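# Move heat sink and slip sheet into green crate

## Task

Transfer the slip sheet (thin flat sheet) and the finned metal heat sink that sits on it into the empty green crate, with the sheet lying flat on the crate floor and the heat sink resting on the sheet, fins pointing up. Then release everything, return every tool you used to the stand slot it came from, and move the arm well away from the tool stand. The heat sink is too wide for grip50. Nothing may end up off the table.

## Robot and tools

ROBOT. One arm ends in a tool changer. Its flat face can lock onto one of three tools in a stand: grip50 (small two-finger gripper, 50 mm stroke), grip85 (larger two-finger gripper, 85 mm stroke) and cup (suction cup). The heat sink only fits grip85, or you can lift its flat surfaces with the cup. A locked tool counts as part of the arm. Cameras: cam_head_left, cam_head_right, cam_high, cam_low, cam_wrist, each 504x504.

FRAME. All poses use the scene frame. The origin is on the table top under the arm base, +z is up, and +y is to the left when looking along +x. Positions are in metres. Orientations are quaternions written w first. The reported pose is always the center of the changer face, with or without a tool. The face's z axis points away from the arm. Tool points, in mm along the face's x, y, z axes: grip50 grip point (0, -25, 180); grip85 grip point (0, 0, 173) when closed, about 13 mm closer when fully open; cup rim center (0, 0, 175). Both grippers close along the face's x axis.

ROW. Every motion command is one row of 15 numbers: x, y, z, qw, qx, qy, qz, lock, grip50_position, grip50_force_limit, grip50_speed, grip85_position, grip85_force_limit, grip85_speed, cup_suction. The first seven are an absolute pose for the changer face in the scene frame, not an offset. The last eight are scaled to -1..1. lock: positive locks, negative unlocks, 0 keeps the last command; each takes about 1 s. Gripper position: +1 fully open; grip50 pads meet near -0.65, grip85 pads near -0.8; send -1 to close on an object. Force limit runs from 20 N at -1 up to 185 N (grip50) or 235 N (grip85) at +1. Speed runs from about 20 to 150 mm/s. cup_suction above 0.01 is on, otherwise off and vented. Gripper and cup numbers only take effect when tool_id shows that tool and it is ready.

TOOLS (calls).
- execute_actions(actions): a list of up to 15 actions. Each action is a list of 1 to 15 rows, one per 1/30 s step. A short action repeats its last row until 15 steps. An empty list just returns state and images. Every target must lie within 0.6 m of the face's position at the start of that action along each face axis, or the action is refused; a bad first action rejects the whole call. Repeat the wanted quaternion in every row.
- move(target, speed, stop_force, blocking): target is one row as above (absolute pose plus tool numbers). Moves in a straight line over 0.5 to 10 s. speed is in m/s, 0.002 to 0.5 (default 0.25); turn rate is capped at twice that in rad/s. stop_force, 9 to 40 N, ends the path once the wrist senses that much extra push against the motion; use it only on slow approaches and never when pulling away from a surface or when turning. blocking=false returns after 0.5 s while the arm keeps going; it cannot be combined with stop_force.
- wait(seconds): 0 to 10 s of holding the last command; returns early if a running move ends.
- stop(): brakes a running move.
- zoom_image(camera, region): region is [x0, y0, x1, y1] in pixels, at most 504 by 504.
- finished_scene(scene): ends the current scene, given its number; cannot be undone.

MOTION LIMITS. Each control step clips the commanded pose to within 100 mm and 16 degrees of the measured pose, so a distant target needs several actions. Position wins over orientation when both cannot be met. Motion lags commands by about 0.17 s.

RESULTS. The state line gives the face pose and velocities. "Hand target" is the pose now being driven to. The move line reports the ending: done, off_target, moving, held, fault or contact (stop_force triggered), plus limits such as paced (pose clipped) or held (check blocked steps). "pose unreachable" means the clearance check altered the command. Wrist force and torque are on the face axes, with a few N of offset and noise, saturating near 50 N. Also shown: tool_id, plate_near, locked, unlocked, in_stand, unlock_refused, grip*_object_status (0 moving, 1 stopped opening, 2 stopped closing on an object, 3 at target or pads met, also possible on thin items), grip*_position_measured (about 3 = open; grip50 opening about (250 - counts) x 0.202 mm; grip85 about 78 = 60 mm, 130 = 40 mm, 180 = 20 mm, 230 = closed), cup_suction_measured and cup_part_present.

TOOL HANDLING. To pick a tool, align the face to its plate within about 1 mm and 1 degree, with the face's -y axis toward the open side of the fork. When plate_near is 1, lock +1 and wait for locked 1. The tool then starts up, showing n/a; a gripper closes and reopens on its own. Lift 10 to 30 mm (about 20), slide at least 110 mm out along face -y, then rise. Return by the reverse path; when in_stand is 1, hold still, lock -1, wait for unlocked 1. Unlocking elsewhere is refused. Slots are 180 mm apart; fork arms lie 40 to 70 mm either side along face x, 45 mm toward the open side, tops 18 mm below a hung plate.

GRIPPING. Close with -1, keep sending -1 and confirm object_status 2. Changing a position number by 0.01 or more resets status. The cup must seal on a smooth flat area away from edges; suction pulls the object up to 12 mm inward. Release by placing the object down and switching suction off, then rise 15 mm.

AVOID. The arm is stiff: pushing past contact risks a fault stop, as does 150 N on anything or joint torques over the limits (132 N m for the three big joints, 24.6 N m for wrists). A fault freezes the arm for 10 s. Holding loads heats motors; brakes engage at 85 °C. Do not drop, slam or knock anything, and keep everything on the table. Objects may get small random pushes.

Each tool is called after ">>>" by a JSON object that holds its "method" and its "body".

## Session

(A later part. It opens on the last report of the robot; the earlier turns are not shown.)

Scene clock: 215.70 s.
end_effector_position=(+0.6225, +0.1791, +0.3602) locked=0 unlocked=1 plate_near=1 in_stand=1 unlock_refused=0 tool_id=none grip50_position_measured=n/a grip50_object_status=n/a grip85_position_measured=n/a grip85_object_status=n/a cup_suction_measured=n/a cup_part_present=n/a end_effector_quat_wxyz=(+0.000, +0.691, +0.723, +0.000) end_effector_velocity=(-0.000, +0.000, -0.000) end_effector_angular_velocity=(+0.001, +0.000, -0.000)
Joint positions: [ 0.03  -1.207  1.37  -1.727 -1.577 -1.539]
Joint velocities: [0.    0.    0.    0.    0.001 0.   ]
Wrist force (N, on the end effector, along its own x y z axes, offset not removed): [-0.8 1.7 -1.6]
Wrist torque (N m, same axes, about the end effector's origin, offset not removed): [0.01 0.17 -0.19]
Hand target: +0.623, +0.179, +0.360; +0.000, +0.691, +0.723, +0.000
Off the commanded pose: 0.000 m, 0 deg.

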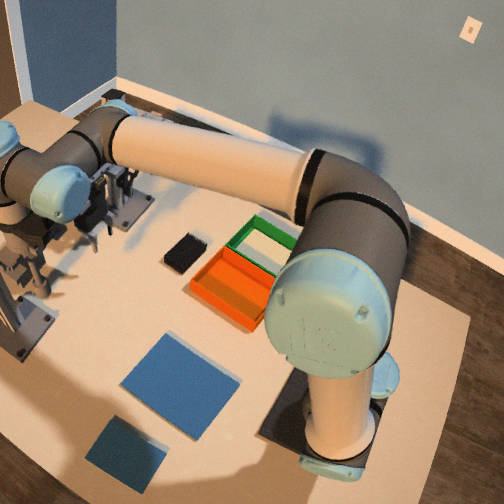

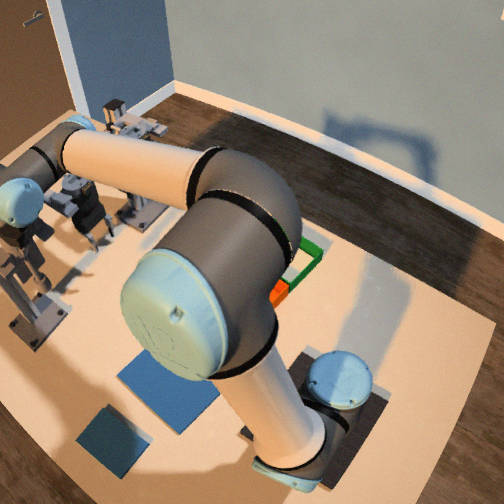

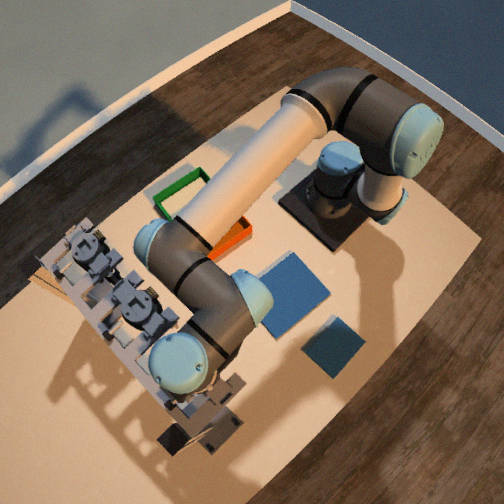

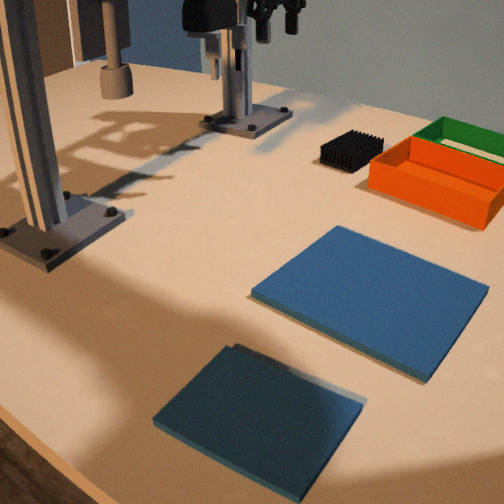

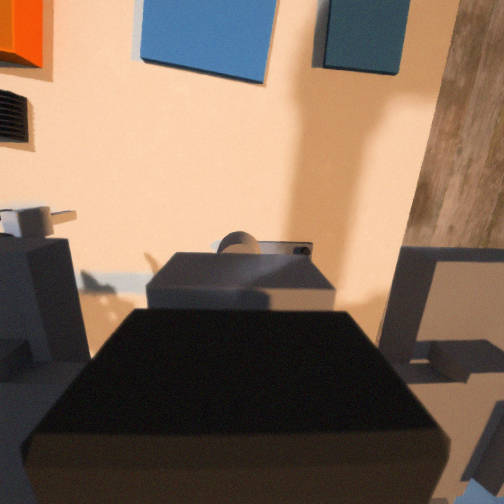

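>>> {"method": "move", "body": {"target": [0.6225,0.1791,0.378,0,0.691,0.723,0,0,1,0,0,1,0,0,0], "speed": 0.05}}

>>> {"method": "move", "body": {"target": [0.641,-0.181,0.378,0,0.691,0.723,0,0,1,0,0,1,0,0,0], "speed": 0.3}}

>>> {"method": "move", "body": {"target": [0.641,-0.181,0.36,0,0.691,0.723,0,0,1,0,0,1,0,0,0], "speed": 0.02}}

>>> {"method": "execute_actions", "body": {"actions": [[[0.641,-0.181,0.36,0,0.691,0.723,0,1,1,0,0,1,0,0,0]],[[0.641,-0.181,0.36,0,0.691,0.723,0,1,1,0,0,1,0,0,0]],[[0.641,-0.181,0.36,0,0.691,0.723,0,1,1,0,0,1,0,0,0]]]}}

Scene clock: 222.77 s.
end_effector_position=(+0.6225, +0.1791, +0.3778) locked=0 unlocked=1 plate_near=0 in_stand=0 unlock_refused=0 tool_id=none grip50_position_measured=n/a grip50_object_status=n/a grip85_position_measured=n/a grip85_object_status=n/a cup_suction_measured=n/a cup_part_present=n/a end_effector_quat_wxyz=(+0.000, +0.691, +0.723, +0.000) end_effector_velocity=(+0.000, +0.000, +0.002) end_effector_angular_velocity=(-0.000, +0.001, -0.000)
Joint positions: [ 0.03  -1.213  1.332 -1.683 -1.577 -1.538]
Joint velocities: [ 0.    -0.    -0.004  0.005 -0.     0.   ]
Wrist force (N, on the end effector, along its own x y z axes, offset not removed): [-2.4 -1.8 -2.0]
Wrist torque (N m, same axes, about the end effector's origin, offset not removed): [-0.05 0.17 -0.14]
Hand target: +0.623, +0.179, +0.378; +0.000, +0.691, +0.723, +0.000
Off the commanded pose: 0.000 m, 0 deg.
move: done

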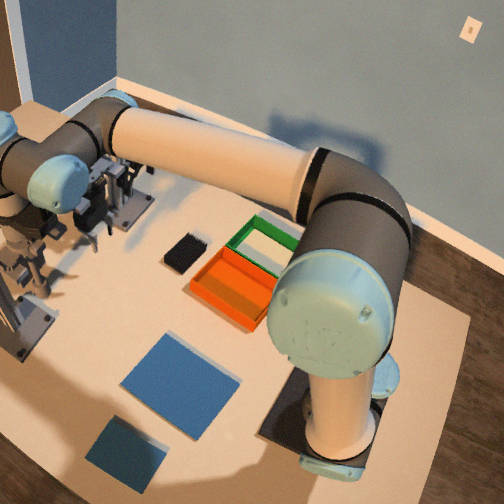

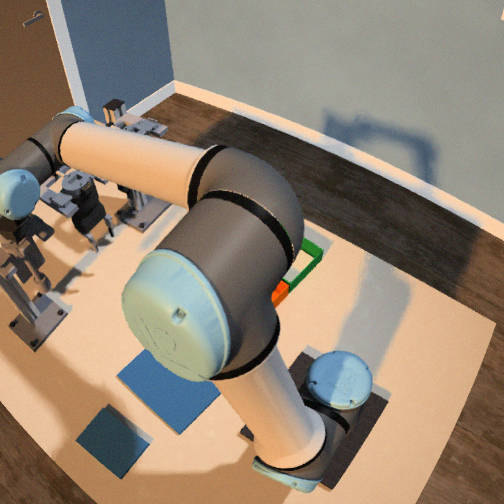

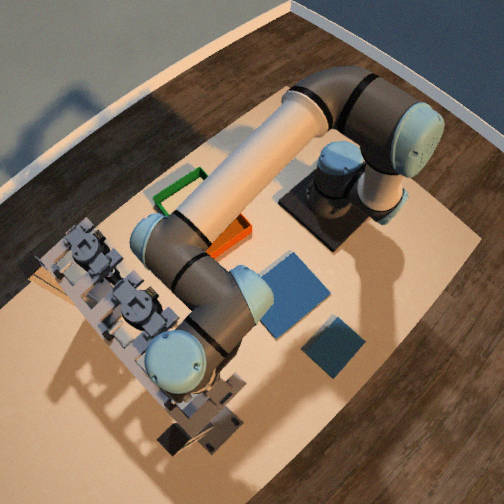

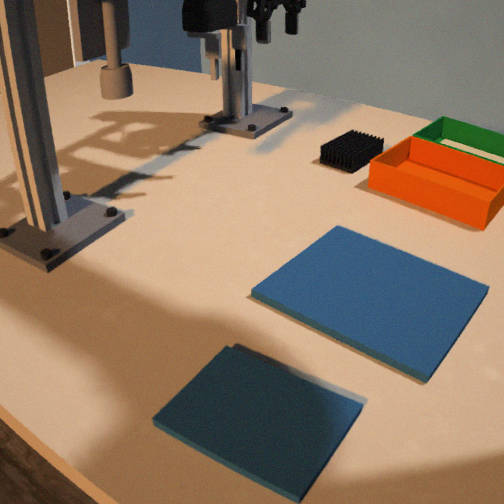

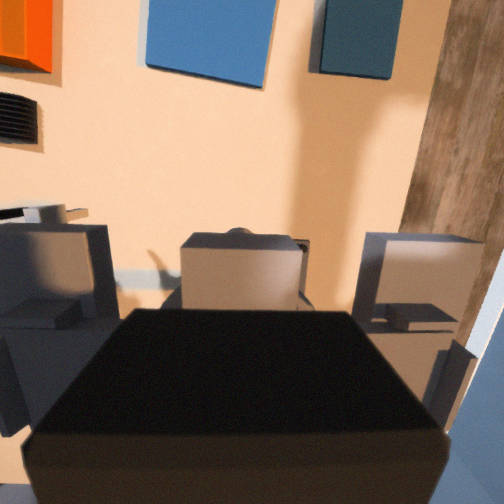

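Scene clock: 224.60 s.
end_effector_position=(+0.6408, -0.1808, +0.3780) locked=0 unlocked=1 plate_near=0 in_stand=0 unlock_refused=0 tool_id=none grip50_position_measured=n/a grip50_object_status=n/a grip85_position_measured=n/a grip85_object_status=n/a cup_suction_measured=n/a cup_part_present=n/a end_effector_quat_wxyz=(-0.000, +0.691, +0.723, +0.000) end_effector_velocity=(+0.000, -0.002, +0.000) end_effector_angular_velocity=(-0.000, +0.001, +0.000)
Joint positions: [-0.518 -1.173  1.271 -1.666 -1.579 -2.086]
Joint velocities: [-0.002  0.002 -0.004  0.002 -0.001 -0.003]
Wrist force (N, on the end effector, along its own x y z axes, offset not removed): [2.7 0.1 -2.2]
Wrist torque (N m, same axes, about the end effector's origin, offset not removed): [-0.11 -0.10 -0.25]
Hand target: +0.641, -0.181, +0.378; -0.000, +0.691, +0.723, +0.000
Off the commanded pose: 0.000 m, 0 deg.
move: done

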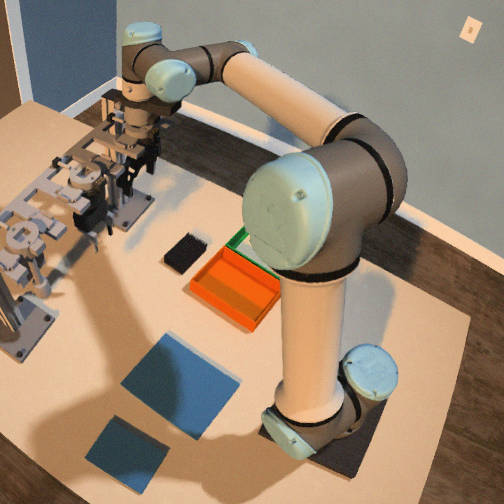

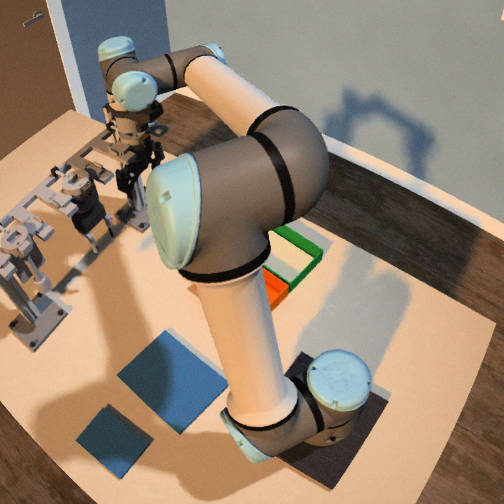

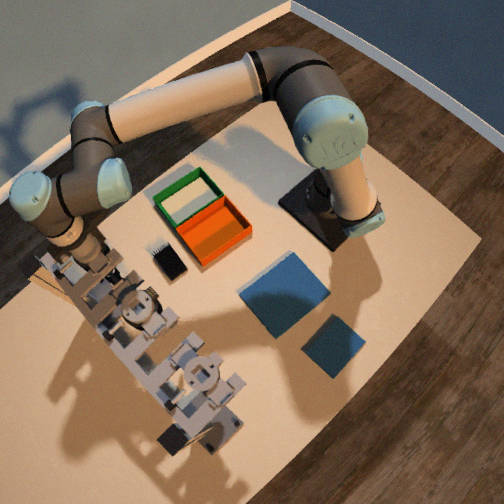

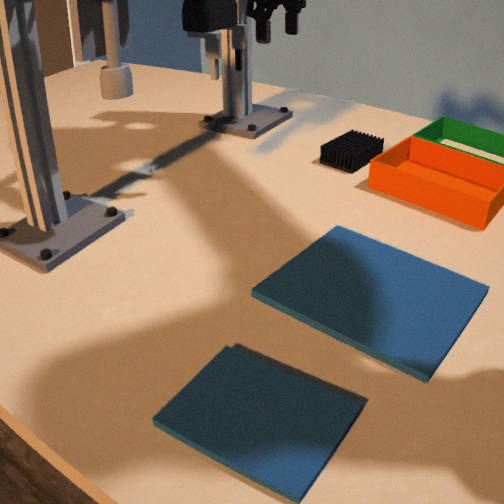

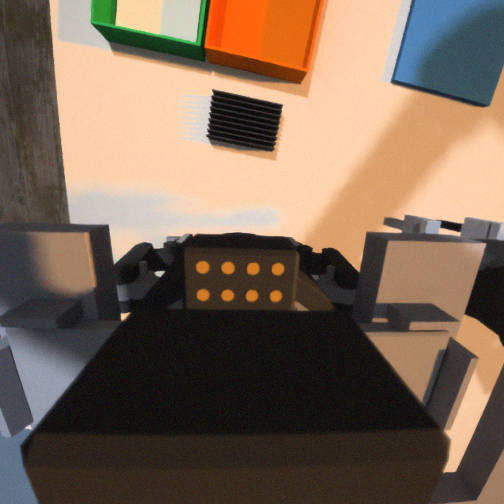

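Scene clock: 225.80 s.
end_effector_position=(+0.6410, -0.1810, +0.3602) locked=0 unlocked=1 plate_near=1 in_stand=1 unlock_refused=0 tool_id=none grip50_position_measured=n/a grip50_object_status=n/a grip85_position_measured=n/a grip85_object_status=n/a cup_suction_measured=n/a cup_part_present=n/a end_effector_quat_wxyz=(-0.000, +0.691, +0.723, +0.000) end_effector_velocity=(+0.000, -0.000, -0.002) end_effector_angular_velocity=(-0.000, -0.001, +0.000)
Joint positions: [-0.518 -1.168  1.309 -1.71  -1.579 -2.086]
Joint velocities: [-0.     0.001  0.004 -0.005  0.    -0.   ]
Wrist force (N, on the end effector, along its own x y z axes, offset not removed): [0.1 -0.5 -2.4]
Wrist torque (N m, same axes, about the end effector's origin, offset not removed): [0.12 -0.13 -0.28]
Hand target: +0.641, -0.181, +0.360; -0.000, +0.691, +0.723, -0.000
Off the commanded pose: 0.000 m, 0 deg.
move: done

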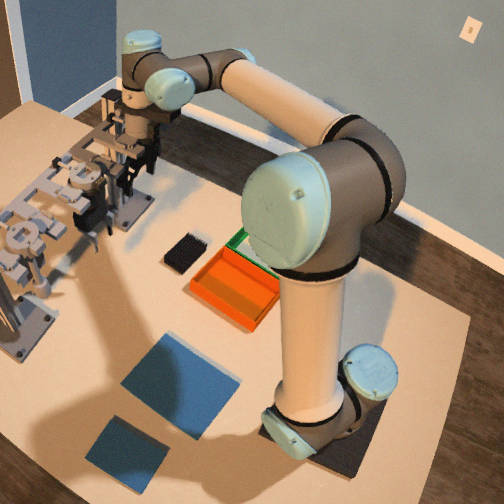

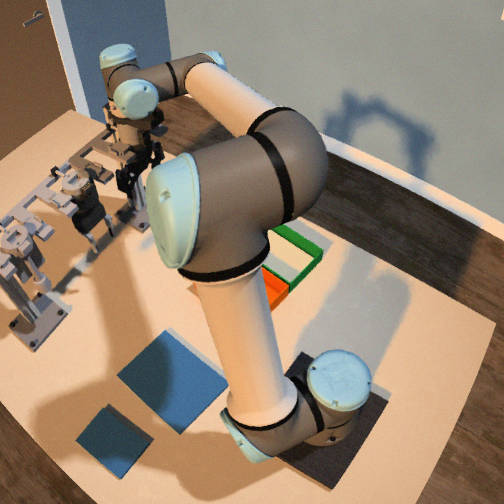

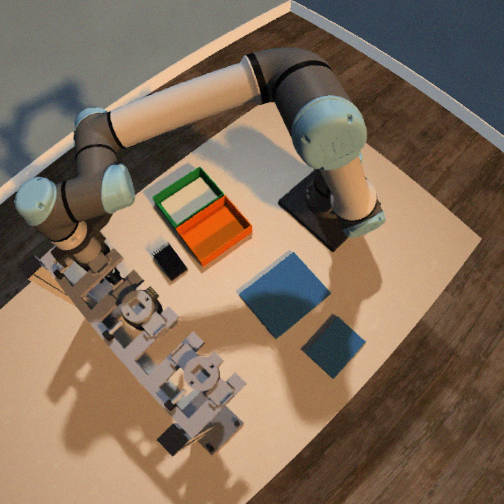

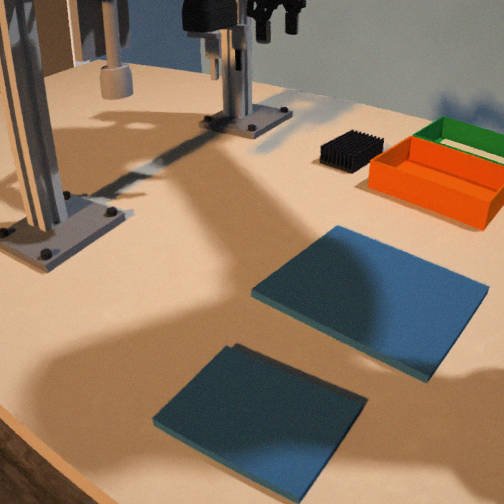

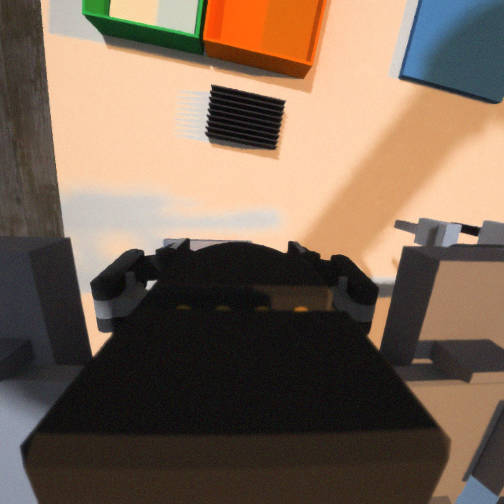

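Scene clock: 227.30 s.
end_effector_position=(+0.6410, -0.1810, +0.3600) locked=1 unlocked=0 plate_near=1 in_stand=1 unlock_refused=0 tool_id=grip85 grip50_position_measured=n/a grip50_object_status=n/a grip85_position_measured=n/a grip85_object_status=n/a cup_suction_measured=n/a cup_part_present=n/a end_effector_quat_wxyz=(+0.000, +0.691, +0.723, -0.000) end_effector_velocity=(-0.000, -0.000, +0.000) end_effector_angular_velocity=(-0.001, -0.000, +0.000)
Joint positions: [-0.518 -1.167  1.31  -1.71  -1.579 -2.086]
Joint velocities: [-0.    -0.    -0.    -0.    -0.001 -0.   ]
Wrist force (N, on the end effector, along its own x y z axes, offset not removed): [1.3 1.0 -7.2]
Wrist torque (N m, same axes, about the end effector's origin, offset not removed): [0.05 -0.33 -0.08]
Hand target: +0.641, -0.181, +0.360; +0.000, +0.691, +0.723, +0.000
Off the commanded pose: 0.000 m, 0 deg.

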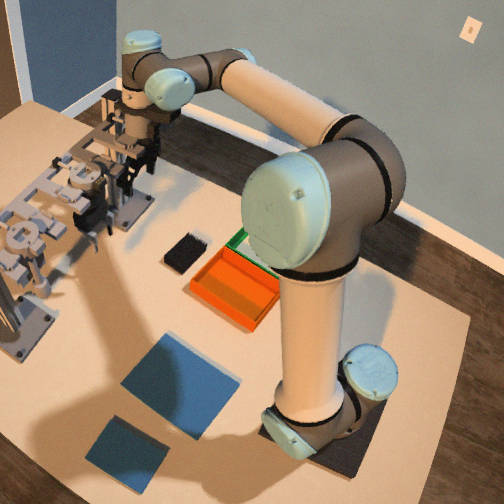

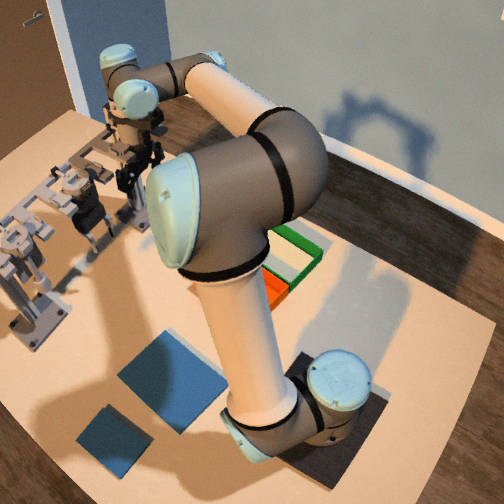

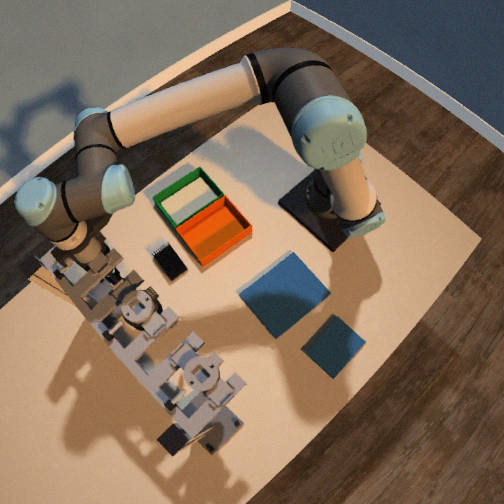

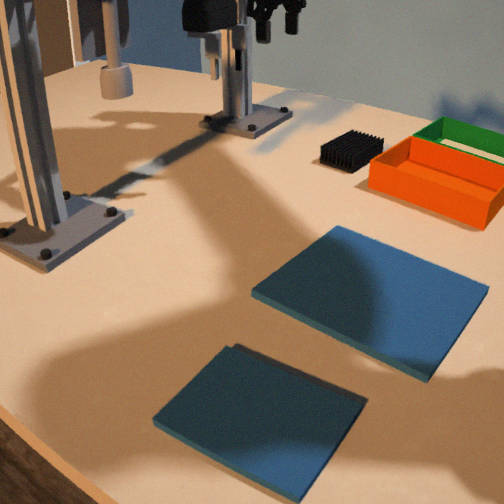

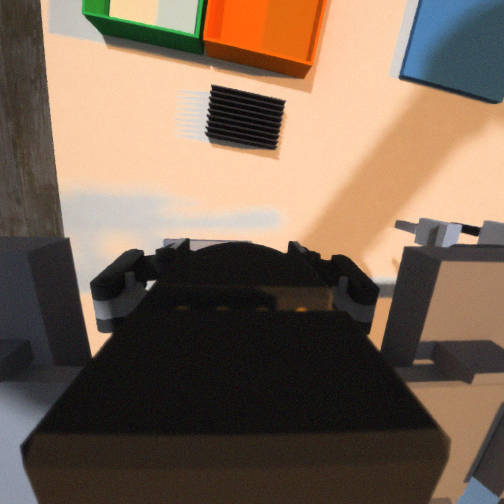

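>>> {"method": "execute_actions", "body": {"actions": []}}

Scene clock: 239.43 s.
end_effector_position=(+0.6410, -0.1810, +0.3600) locked=1 unlocked=0 plate_near=1 in_stand=1 unlock_refused=0 tool_id=grip85 grip50_position_measured=n/a grip50_object_status=n/a grip85_position_measured=3 grip85_object_status=3 cup_suction_measured=n/a cup_part_present=n/a end_effector_quat_wxyz=(-0.000, +0.691, +0.723, -0.000) end_effector_velocity=(+0.000, +0.000, +0.000) end_effector_angular_velocity=(+0.000, -0.000, -0.000)
Joint positions: [-0.518 -1.167  1.31  -1.71  -1.579 -2.086]
Joint velocities: [-0. -0. -0. -0.  0.  0.]
Wrist force (N, on the end effector, along its own x y z axes, offset not removed): [-2.0 -2.0 -6.5]
Wrist torque (N m, same axes, about the end effector's origin, offset not removed): [-0.16 -0.07 -0.30]
Hand target: +0.641, -0.181, +0.360; +0.000, +0.691, +0.723, +0.000
Off the commanded pose: 0.000 m, 0 deg.

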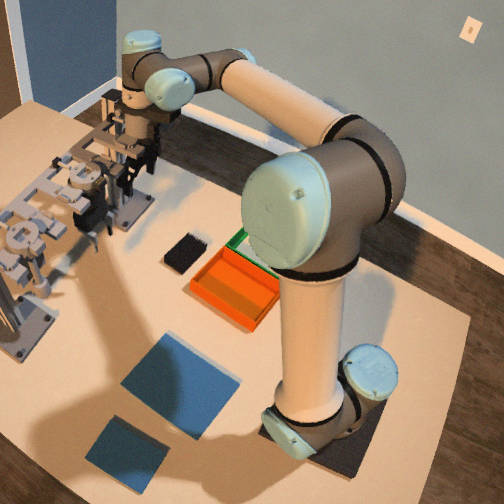

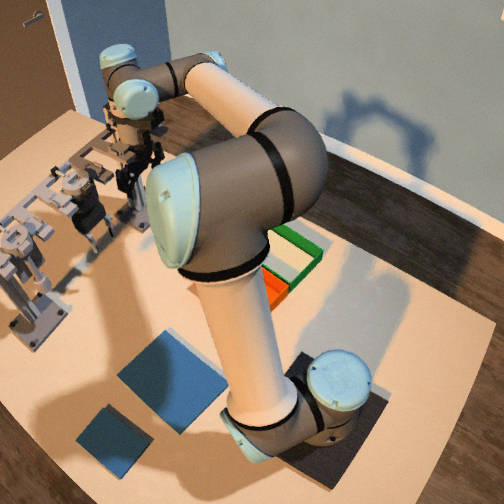

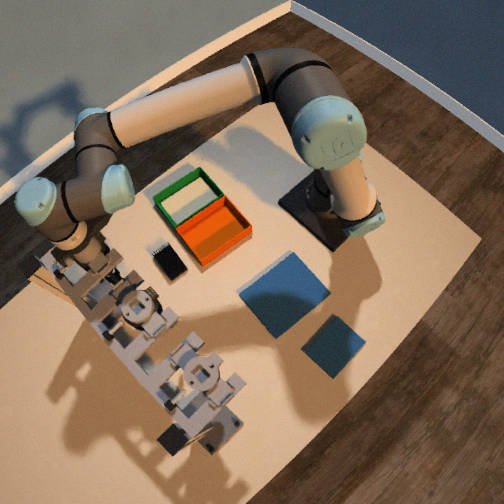

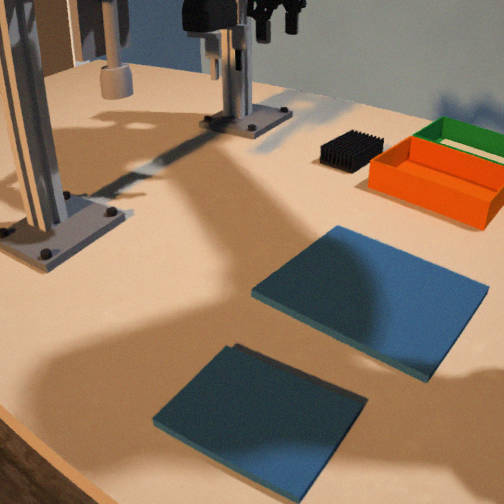

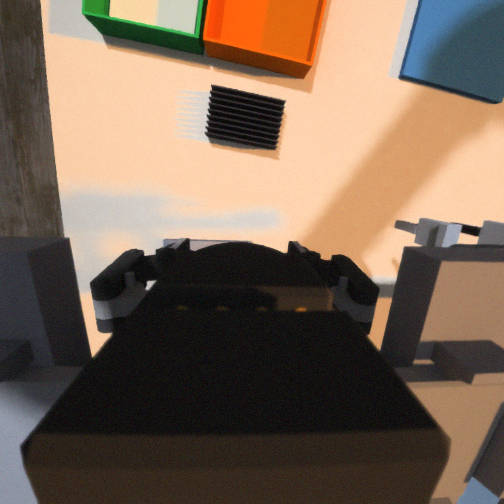

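>>> {"method": "move", "body": {"target": [0.641,-0.181,0.38,0,0.691,0.723,0,0,1,0,0,1,-0.3,0,0], "speed": 0.05}}

>>> {"method": "move", "body": {"target": [0.49,-0.188,0.38,0,0.691,0.723,0,0,1,0,0,1,-0.3,0,0], "speed": 0.15}}

>>> {"method": "move", "body": {"target": [0.50,-0.18,0.23,0,0.9982,-0.0593,0,0,1,0,0,1,-0.3,0,0], "speed": 0.3}}

Scene clock: 245.03 s.
end_effector_position=(+0.6410, -0.1810, +0.3798) locked=1 unlocked=0 plate_near=1 in_stand=0 unlock_refused=0 tool_id=grip85 grip50_position_measured=n/a grip50_object_status=n/a grip85_position_measured=3 grip85_object_status=3 cup_suction_measured=n/a cup_part_present=n/a end_effector_quat_wxyz=(+0.000, +0.691, +0.723, +0.000) end_effector_velocity=(+0.000, +0.000, +0.002) end_effector_angular_velocity=(+0.001, -0.000, +0.000)
Joint positions: [-0.518 -1.173  1.266 -1.662 -1.579 -2.086]
Joint velocities: [ 0.    -0.    -0.005  0.005  0.001 -0.   ]
Wrist force (N, on the end effector, along its own x y z axes, offset not removed): [-0.1 2.4 -2.2]
Wrist torque (N m, same axes, about the end effector's origin, offset not removed): [0.27 0.17 -0.19]
Hand target: +0.641, -0.181, +0.380; +0.000, +0.691, +0.723, +0.000
Off the commanded pose: 0.000 m, 0 deg.
move: done

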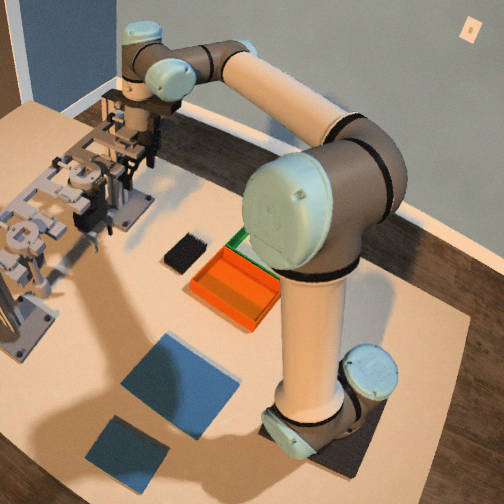

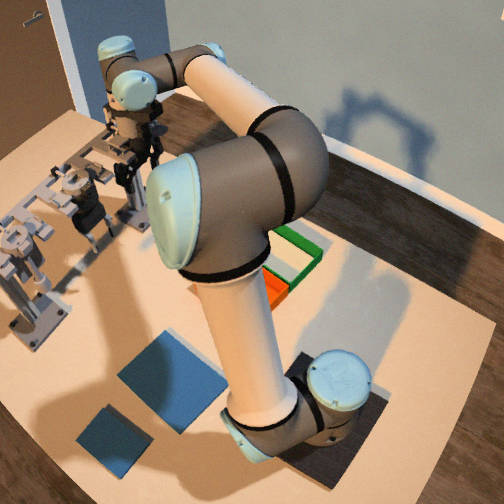

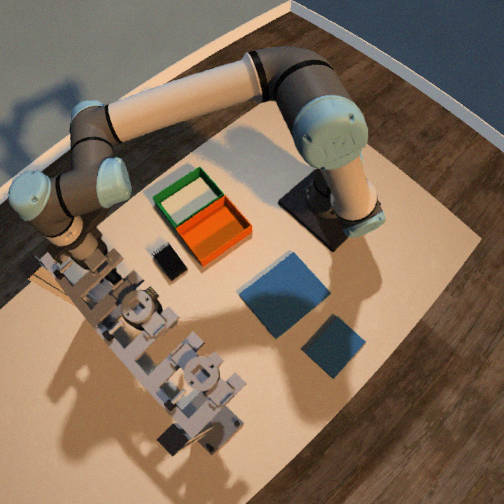

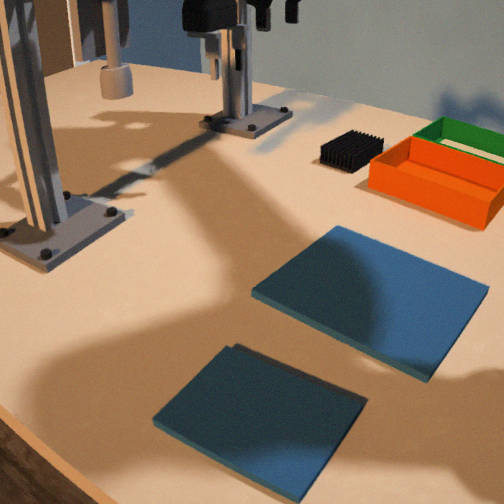

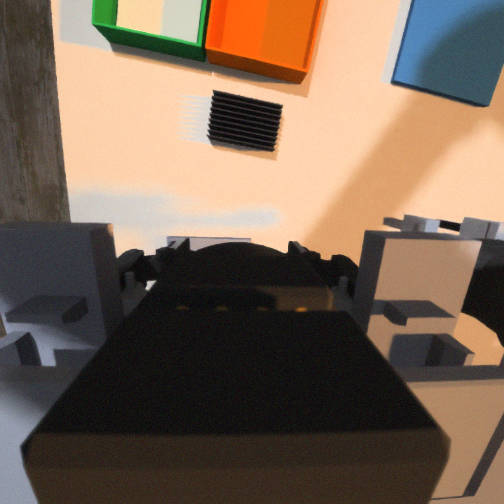

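Scene clock: 246.60 s.
end_effector_position=(+0.4901, -0.1879, +0.3801) locked=1 unlocked=0 plate_near=1 in_stand=0 unlock_refused=0 tool_id=grip85 grip50_position_measured=n/a grip50_object_status=n/a grip85_position_measured=3 grip85_object_status=3 cup_suction_measured=n/a cup_part_present=n/a end_effector_quat_wxyz=(-0.000, +0.691, +0.723, +0.000) end_effector_velocity=(-0.002, -0.000, +0.000) end_effector_angular_velocity=(+0.001, -0.001, -0.000)
Joint positions: [-0.662 -1.515  1.689 -1.744 -1.579 -2.23 ]
Joint velocities: [-0.002 -0.004  0.004 -0.001  0.001 -0.002]
Wrist force (N, on the end effector, along its own x y z axes, offset not removed): [-0.4 -3.0 -1.4]
Wrist torque (N m, same axes, about the end effector's origin, offset not removed): [-0.06 0.10 -0.18]
Hand target: +0.490, -0.188, +0.380; -0.000, +0.691, +0.723, +0.000
Off the commanded pose: 0.000 m, 0 deg.
move: done

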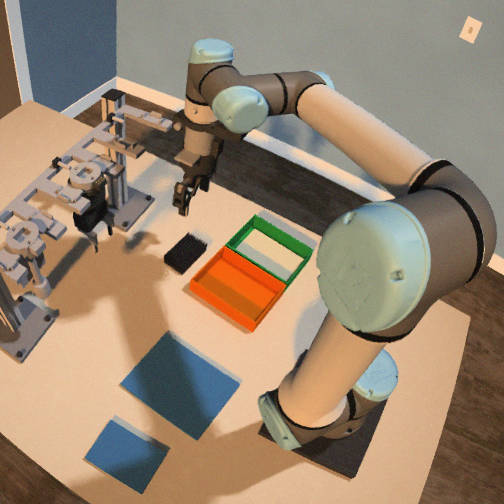

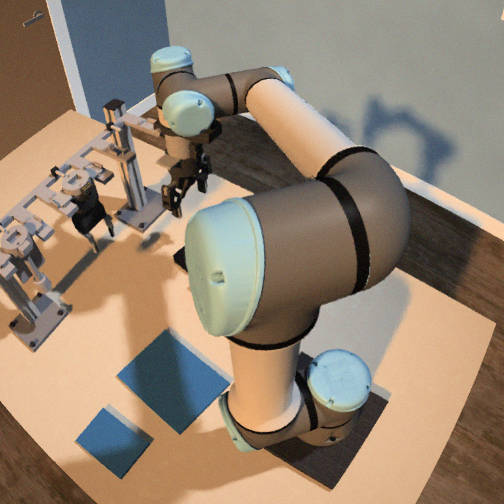

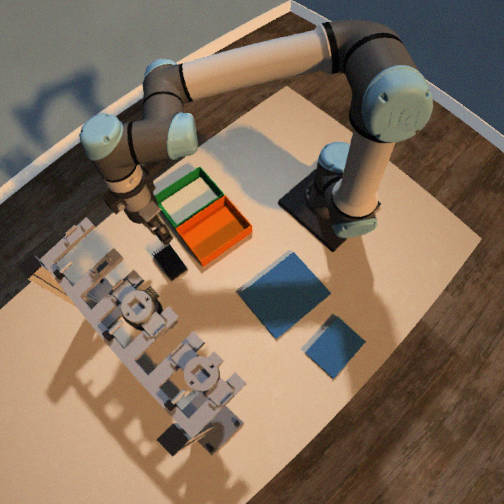

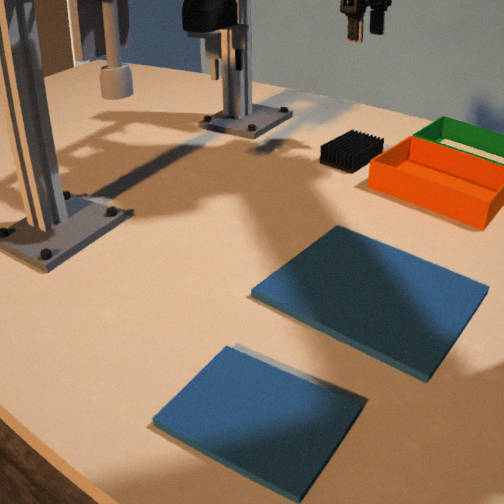

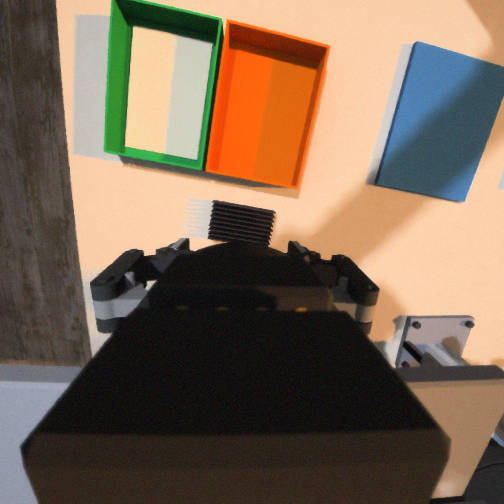

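Scene clock: 250.03 s.
end_effector_position=(+0.4997, -0.1798, +0.2302) locked=1 unlocked=0 plate_near=1 in_stand=0 unlock_refused=0 tool_id=grip85 grip50_position_measured=n/a grip50_object_status=n/a grip85_position_measured=3 grip85_object_status=3 cup_suction_measured=n/a cup_part_present=n/a end_effector_quat_wxyz=(-0.000, +0.998, -0.059, -0.000) end_effector_velocity=(+0.000, +0.000, -0.001) end_effector_angular_velocity=(-0.001, +0.000, -0.009)
Joint positions: [-0.641 -1.37   1.936 -2.135 -1.58  -0.475]
Joint velocities: [ 0.     0.001  0.001 -0.002 -0.001  0.01 ]
Wrist force (N, on the end effector, along its own x y z axes, offset not removed): [-2.1 0.5 -3.4]
Wrist torque (N m, same axes, about the end effector's origin, offset not removed): [0.39 0.22 -0.23]
Hand target: +0.500, -0.180, +0.230; +0.000, +0.998, -0.059, -0.000
Off the commanded pose: 0.000 m, 0 deg.
move: done

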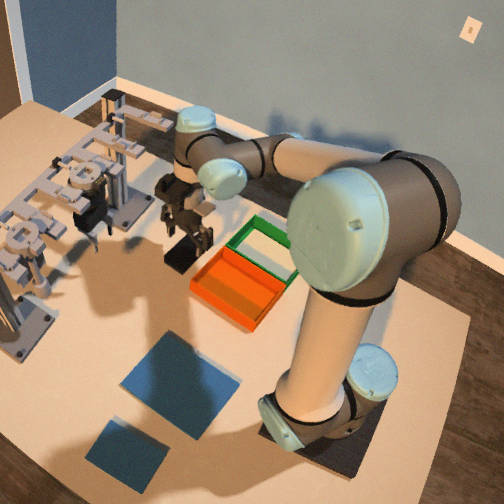

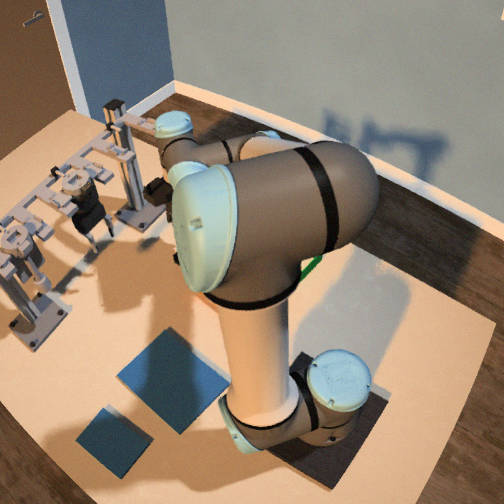

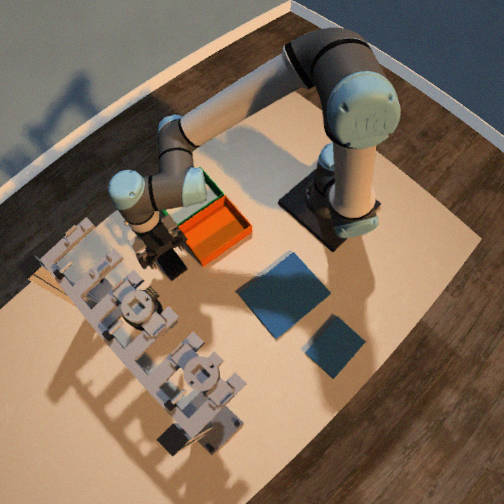

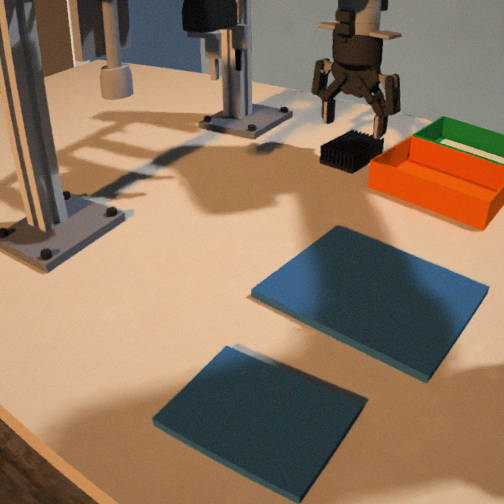

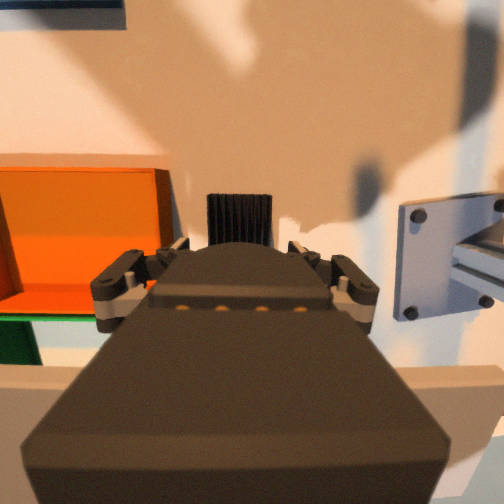

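>>> {"method": "move", "body": {"target": [0.50,-0.18,0.1915,0,0.9982,-0.0593,0,0,1,0,0,0.75,-0.3,0,0], "speed": 0.04, "stop_force": 15}}

>>> {"method": "move", "body": {"target": [0.50,-0.18,0.1915,0,0.9982,-0.0593,0,0,1,0,0,-1,-0.3,-0.3,0]}}

Scene clock: 255.77 s.
end_effector_position=(+0.4999, -0.1800, +0.1917) locked=1 unlocked=0 plate_near=1 in_stand=0 unlock_refused=0 tool_id=grip85 grip50_position_measured=n/a grip50_object_status=n/a grip85_position_measured=35 grip85_object_status=3 cup_suction_measured=n/a cup_part_present=n/a end_effector_quat_wxyz=(+0.000, +0.998, -0.059, -0.000) end_effector_velocity=(+0.000, -0.000, -0.002) end_effector_angular_velocity=(-0.000, +0.000, -0.001)
Joint positions: [-0.641 -1.313  1.982 -2.238 -1.58  -0.475]
Joint velocities: [-0.     0.003  0.002 -0.005 -0.     0.001]
Wrist force (N, on the end effector, along its own x y z axes, offset not removed): [-2.1 -1.8 -2.9]
Wrist torque (N m, same axes, about the end effector's origin, offset not removed): [-0.01 0.09 -0.24]
Hand target: +0.500, -0.180, +0.192; -0.000, +0.998, -0.059, -0.000
Off the commanded pose: 0.000 m, 0 deg.
move: done

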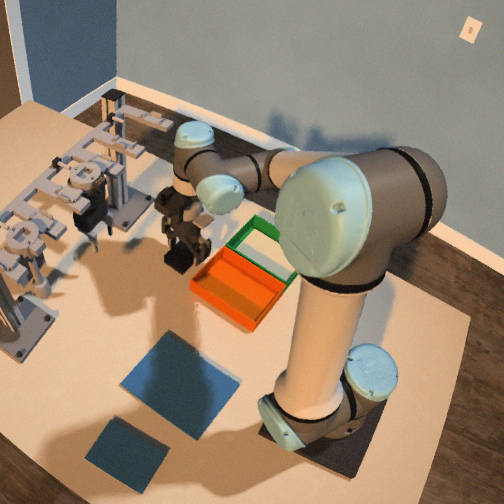

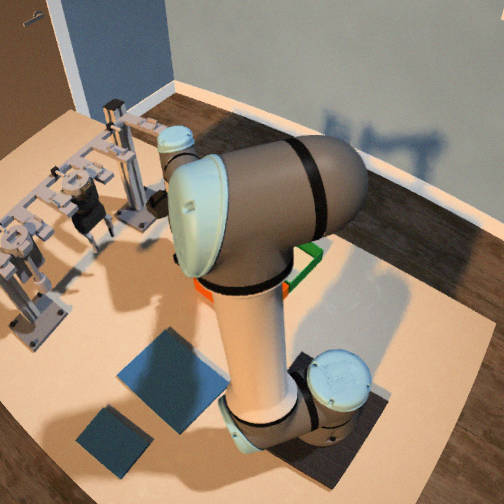

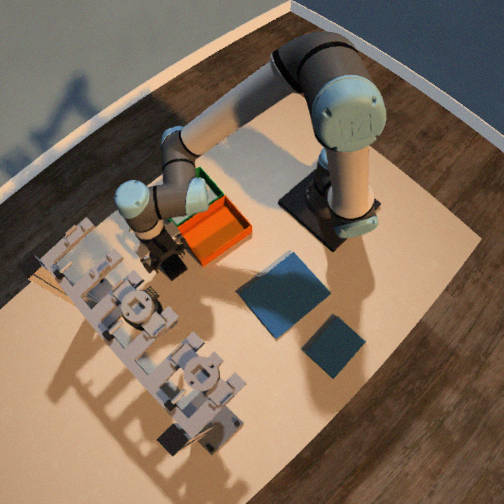

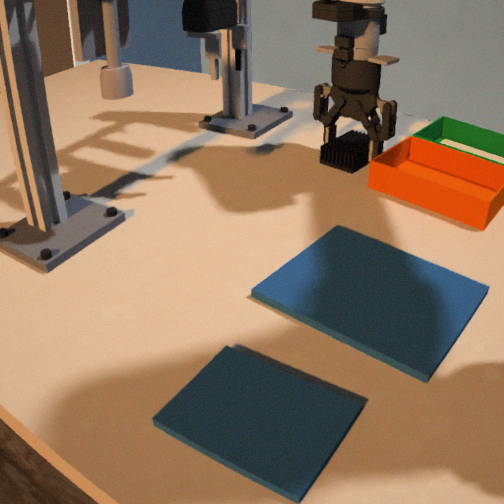

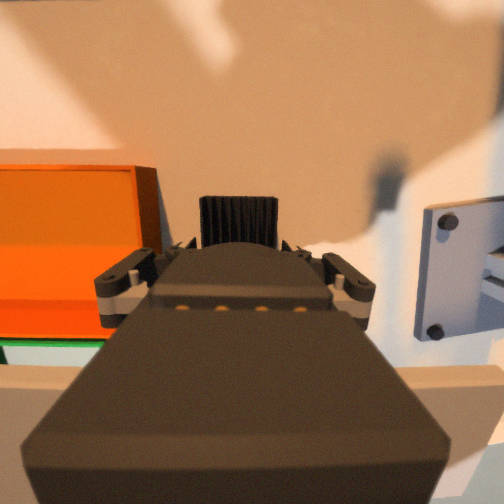

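Scene clock: 256.47 s.
end_effector_position=(+0.5000, -0.1800, +0.1916) locked=1 unlocked=0 plate_near=1 in_stand=0 unlock_refused=0 tool_id=grip85 grip50_position_measured=n/a grip50_object_status=n/a grip85_position_measured=80 grip85_object_status=2 cup_suction_measured=n/a cup_part_present=n/a end_effector_quat_wxyz=(+0.000, +0.998, -0.059, +0.000) end_effector_velocity=(+0.000, +0.000, -0.000) end_effector_angular_velocity=(+0.001, -0.001, +0.000)
Joint positions: [-0.641 -1.313  1.982 -2.238 -1.58  -0.475]
Joint velocities: [-0.     0.    -0.    -0.001  0.001 -0.   ]
Wrist force (N, on the end effector, along its own x y z axes, offset not removed): [-13.7 -3.3 -49.8]
Wrist torque (N m, same axes, about the end effector's origin, offset not removed): [1.23 -2.68 -0.37]
Hand target: +0.500, -0.180, +0.192; -0.000, +0.998, -0.059, -0.000
Off the commanded pose: 0.000 m, 0 deg.
move: done

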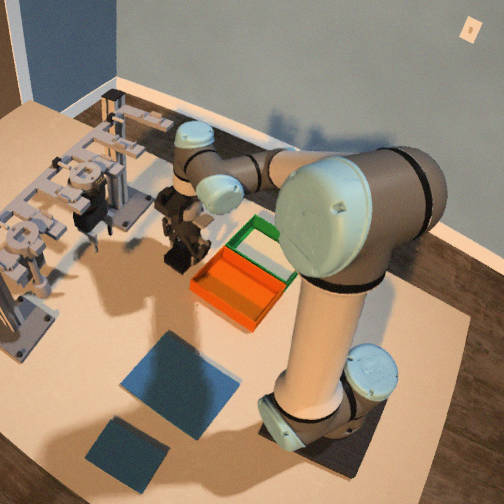

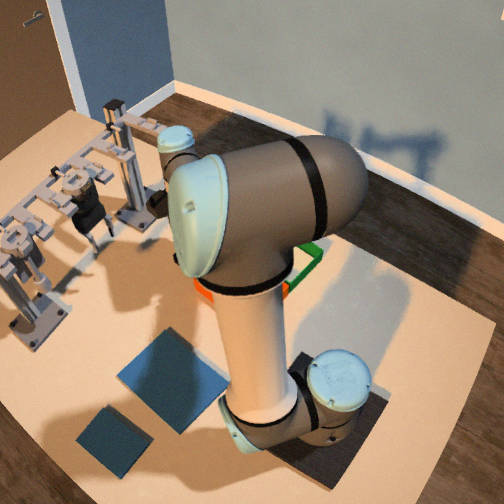

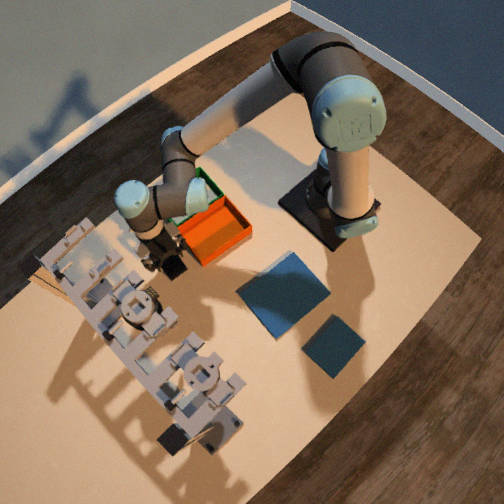

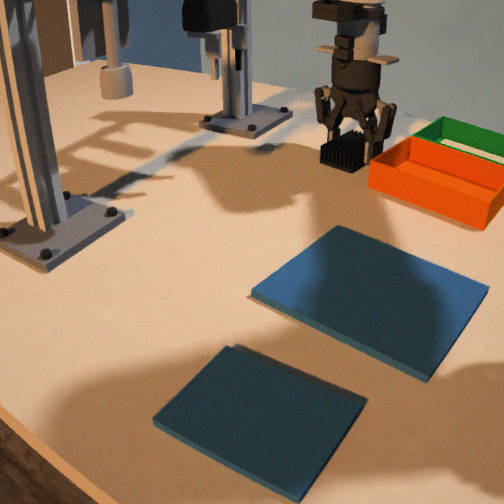

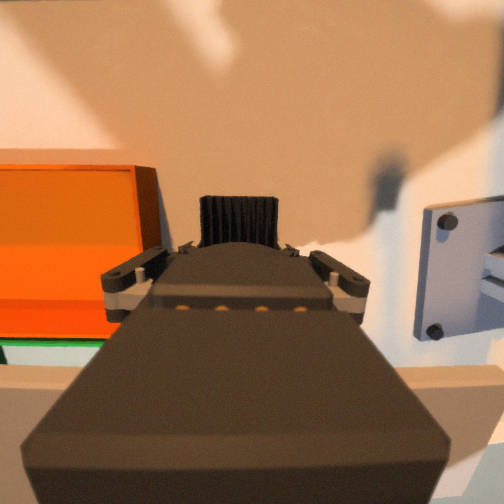

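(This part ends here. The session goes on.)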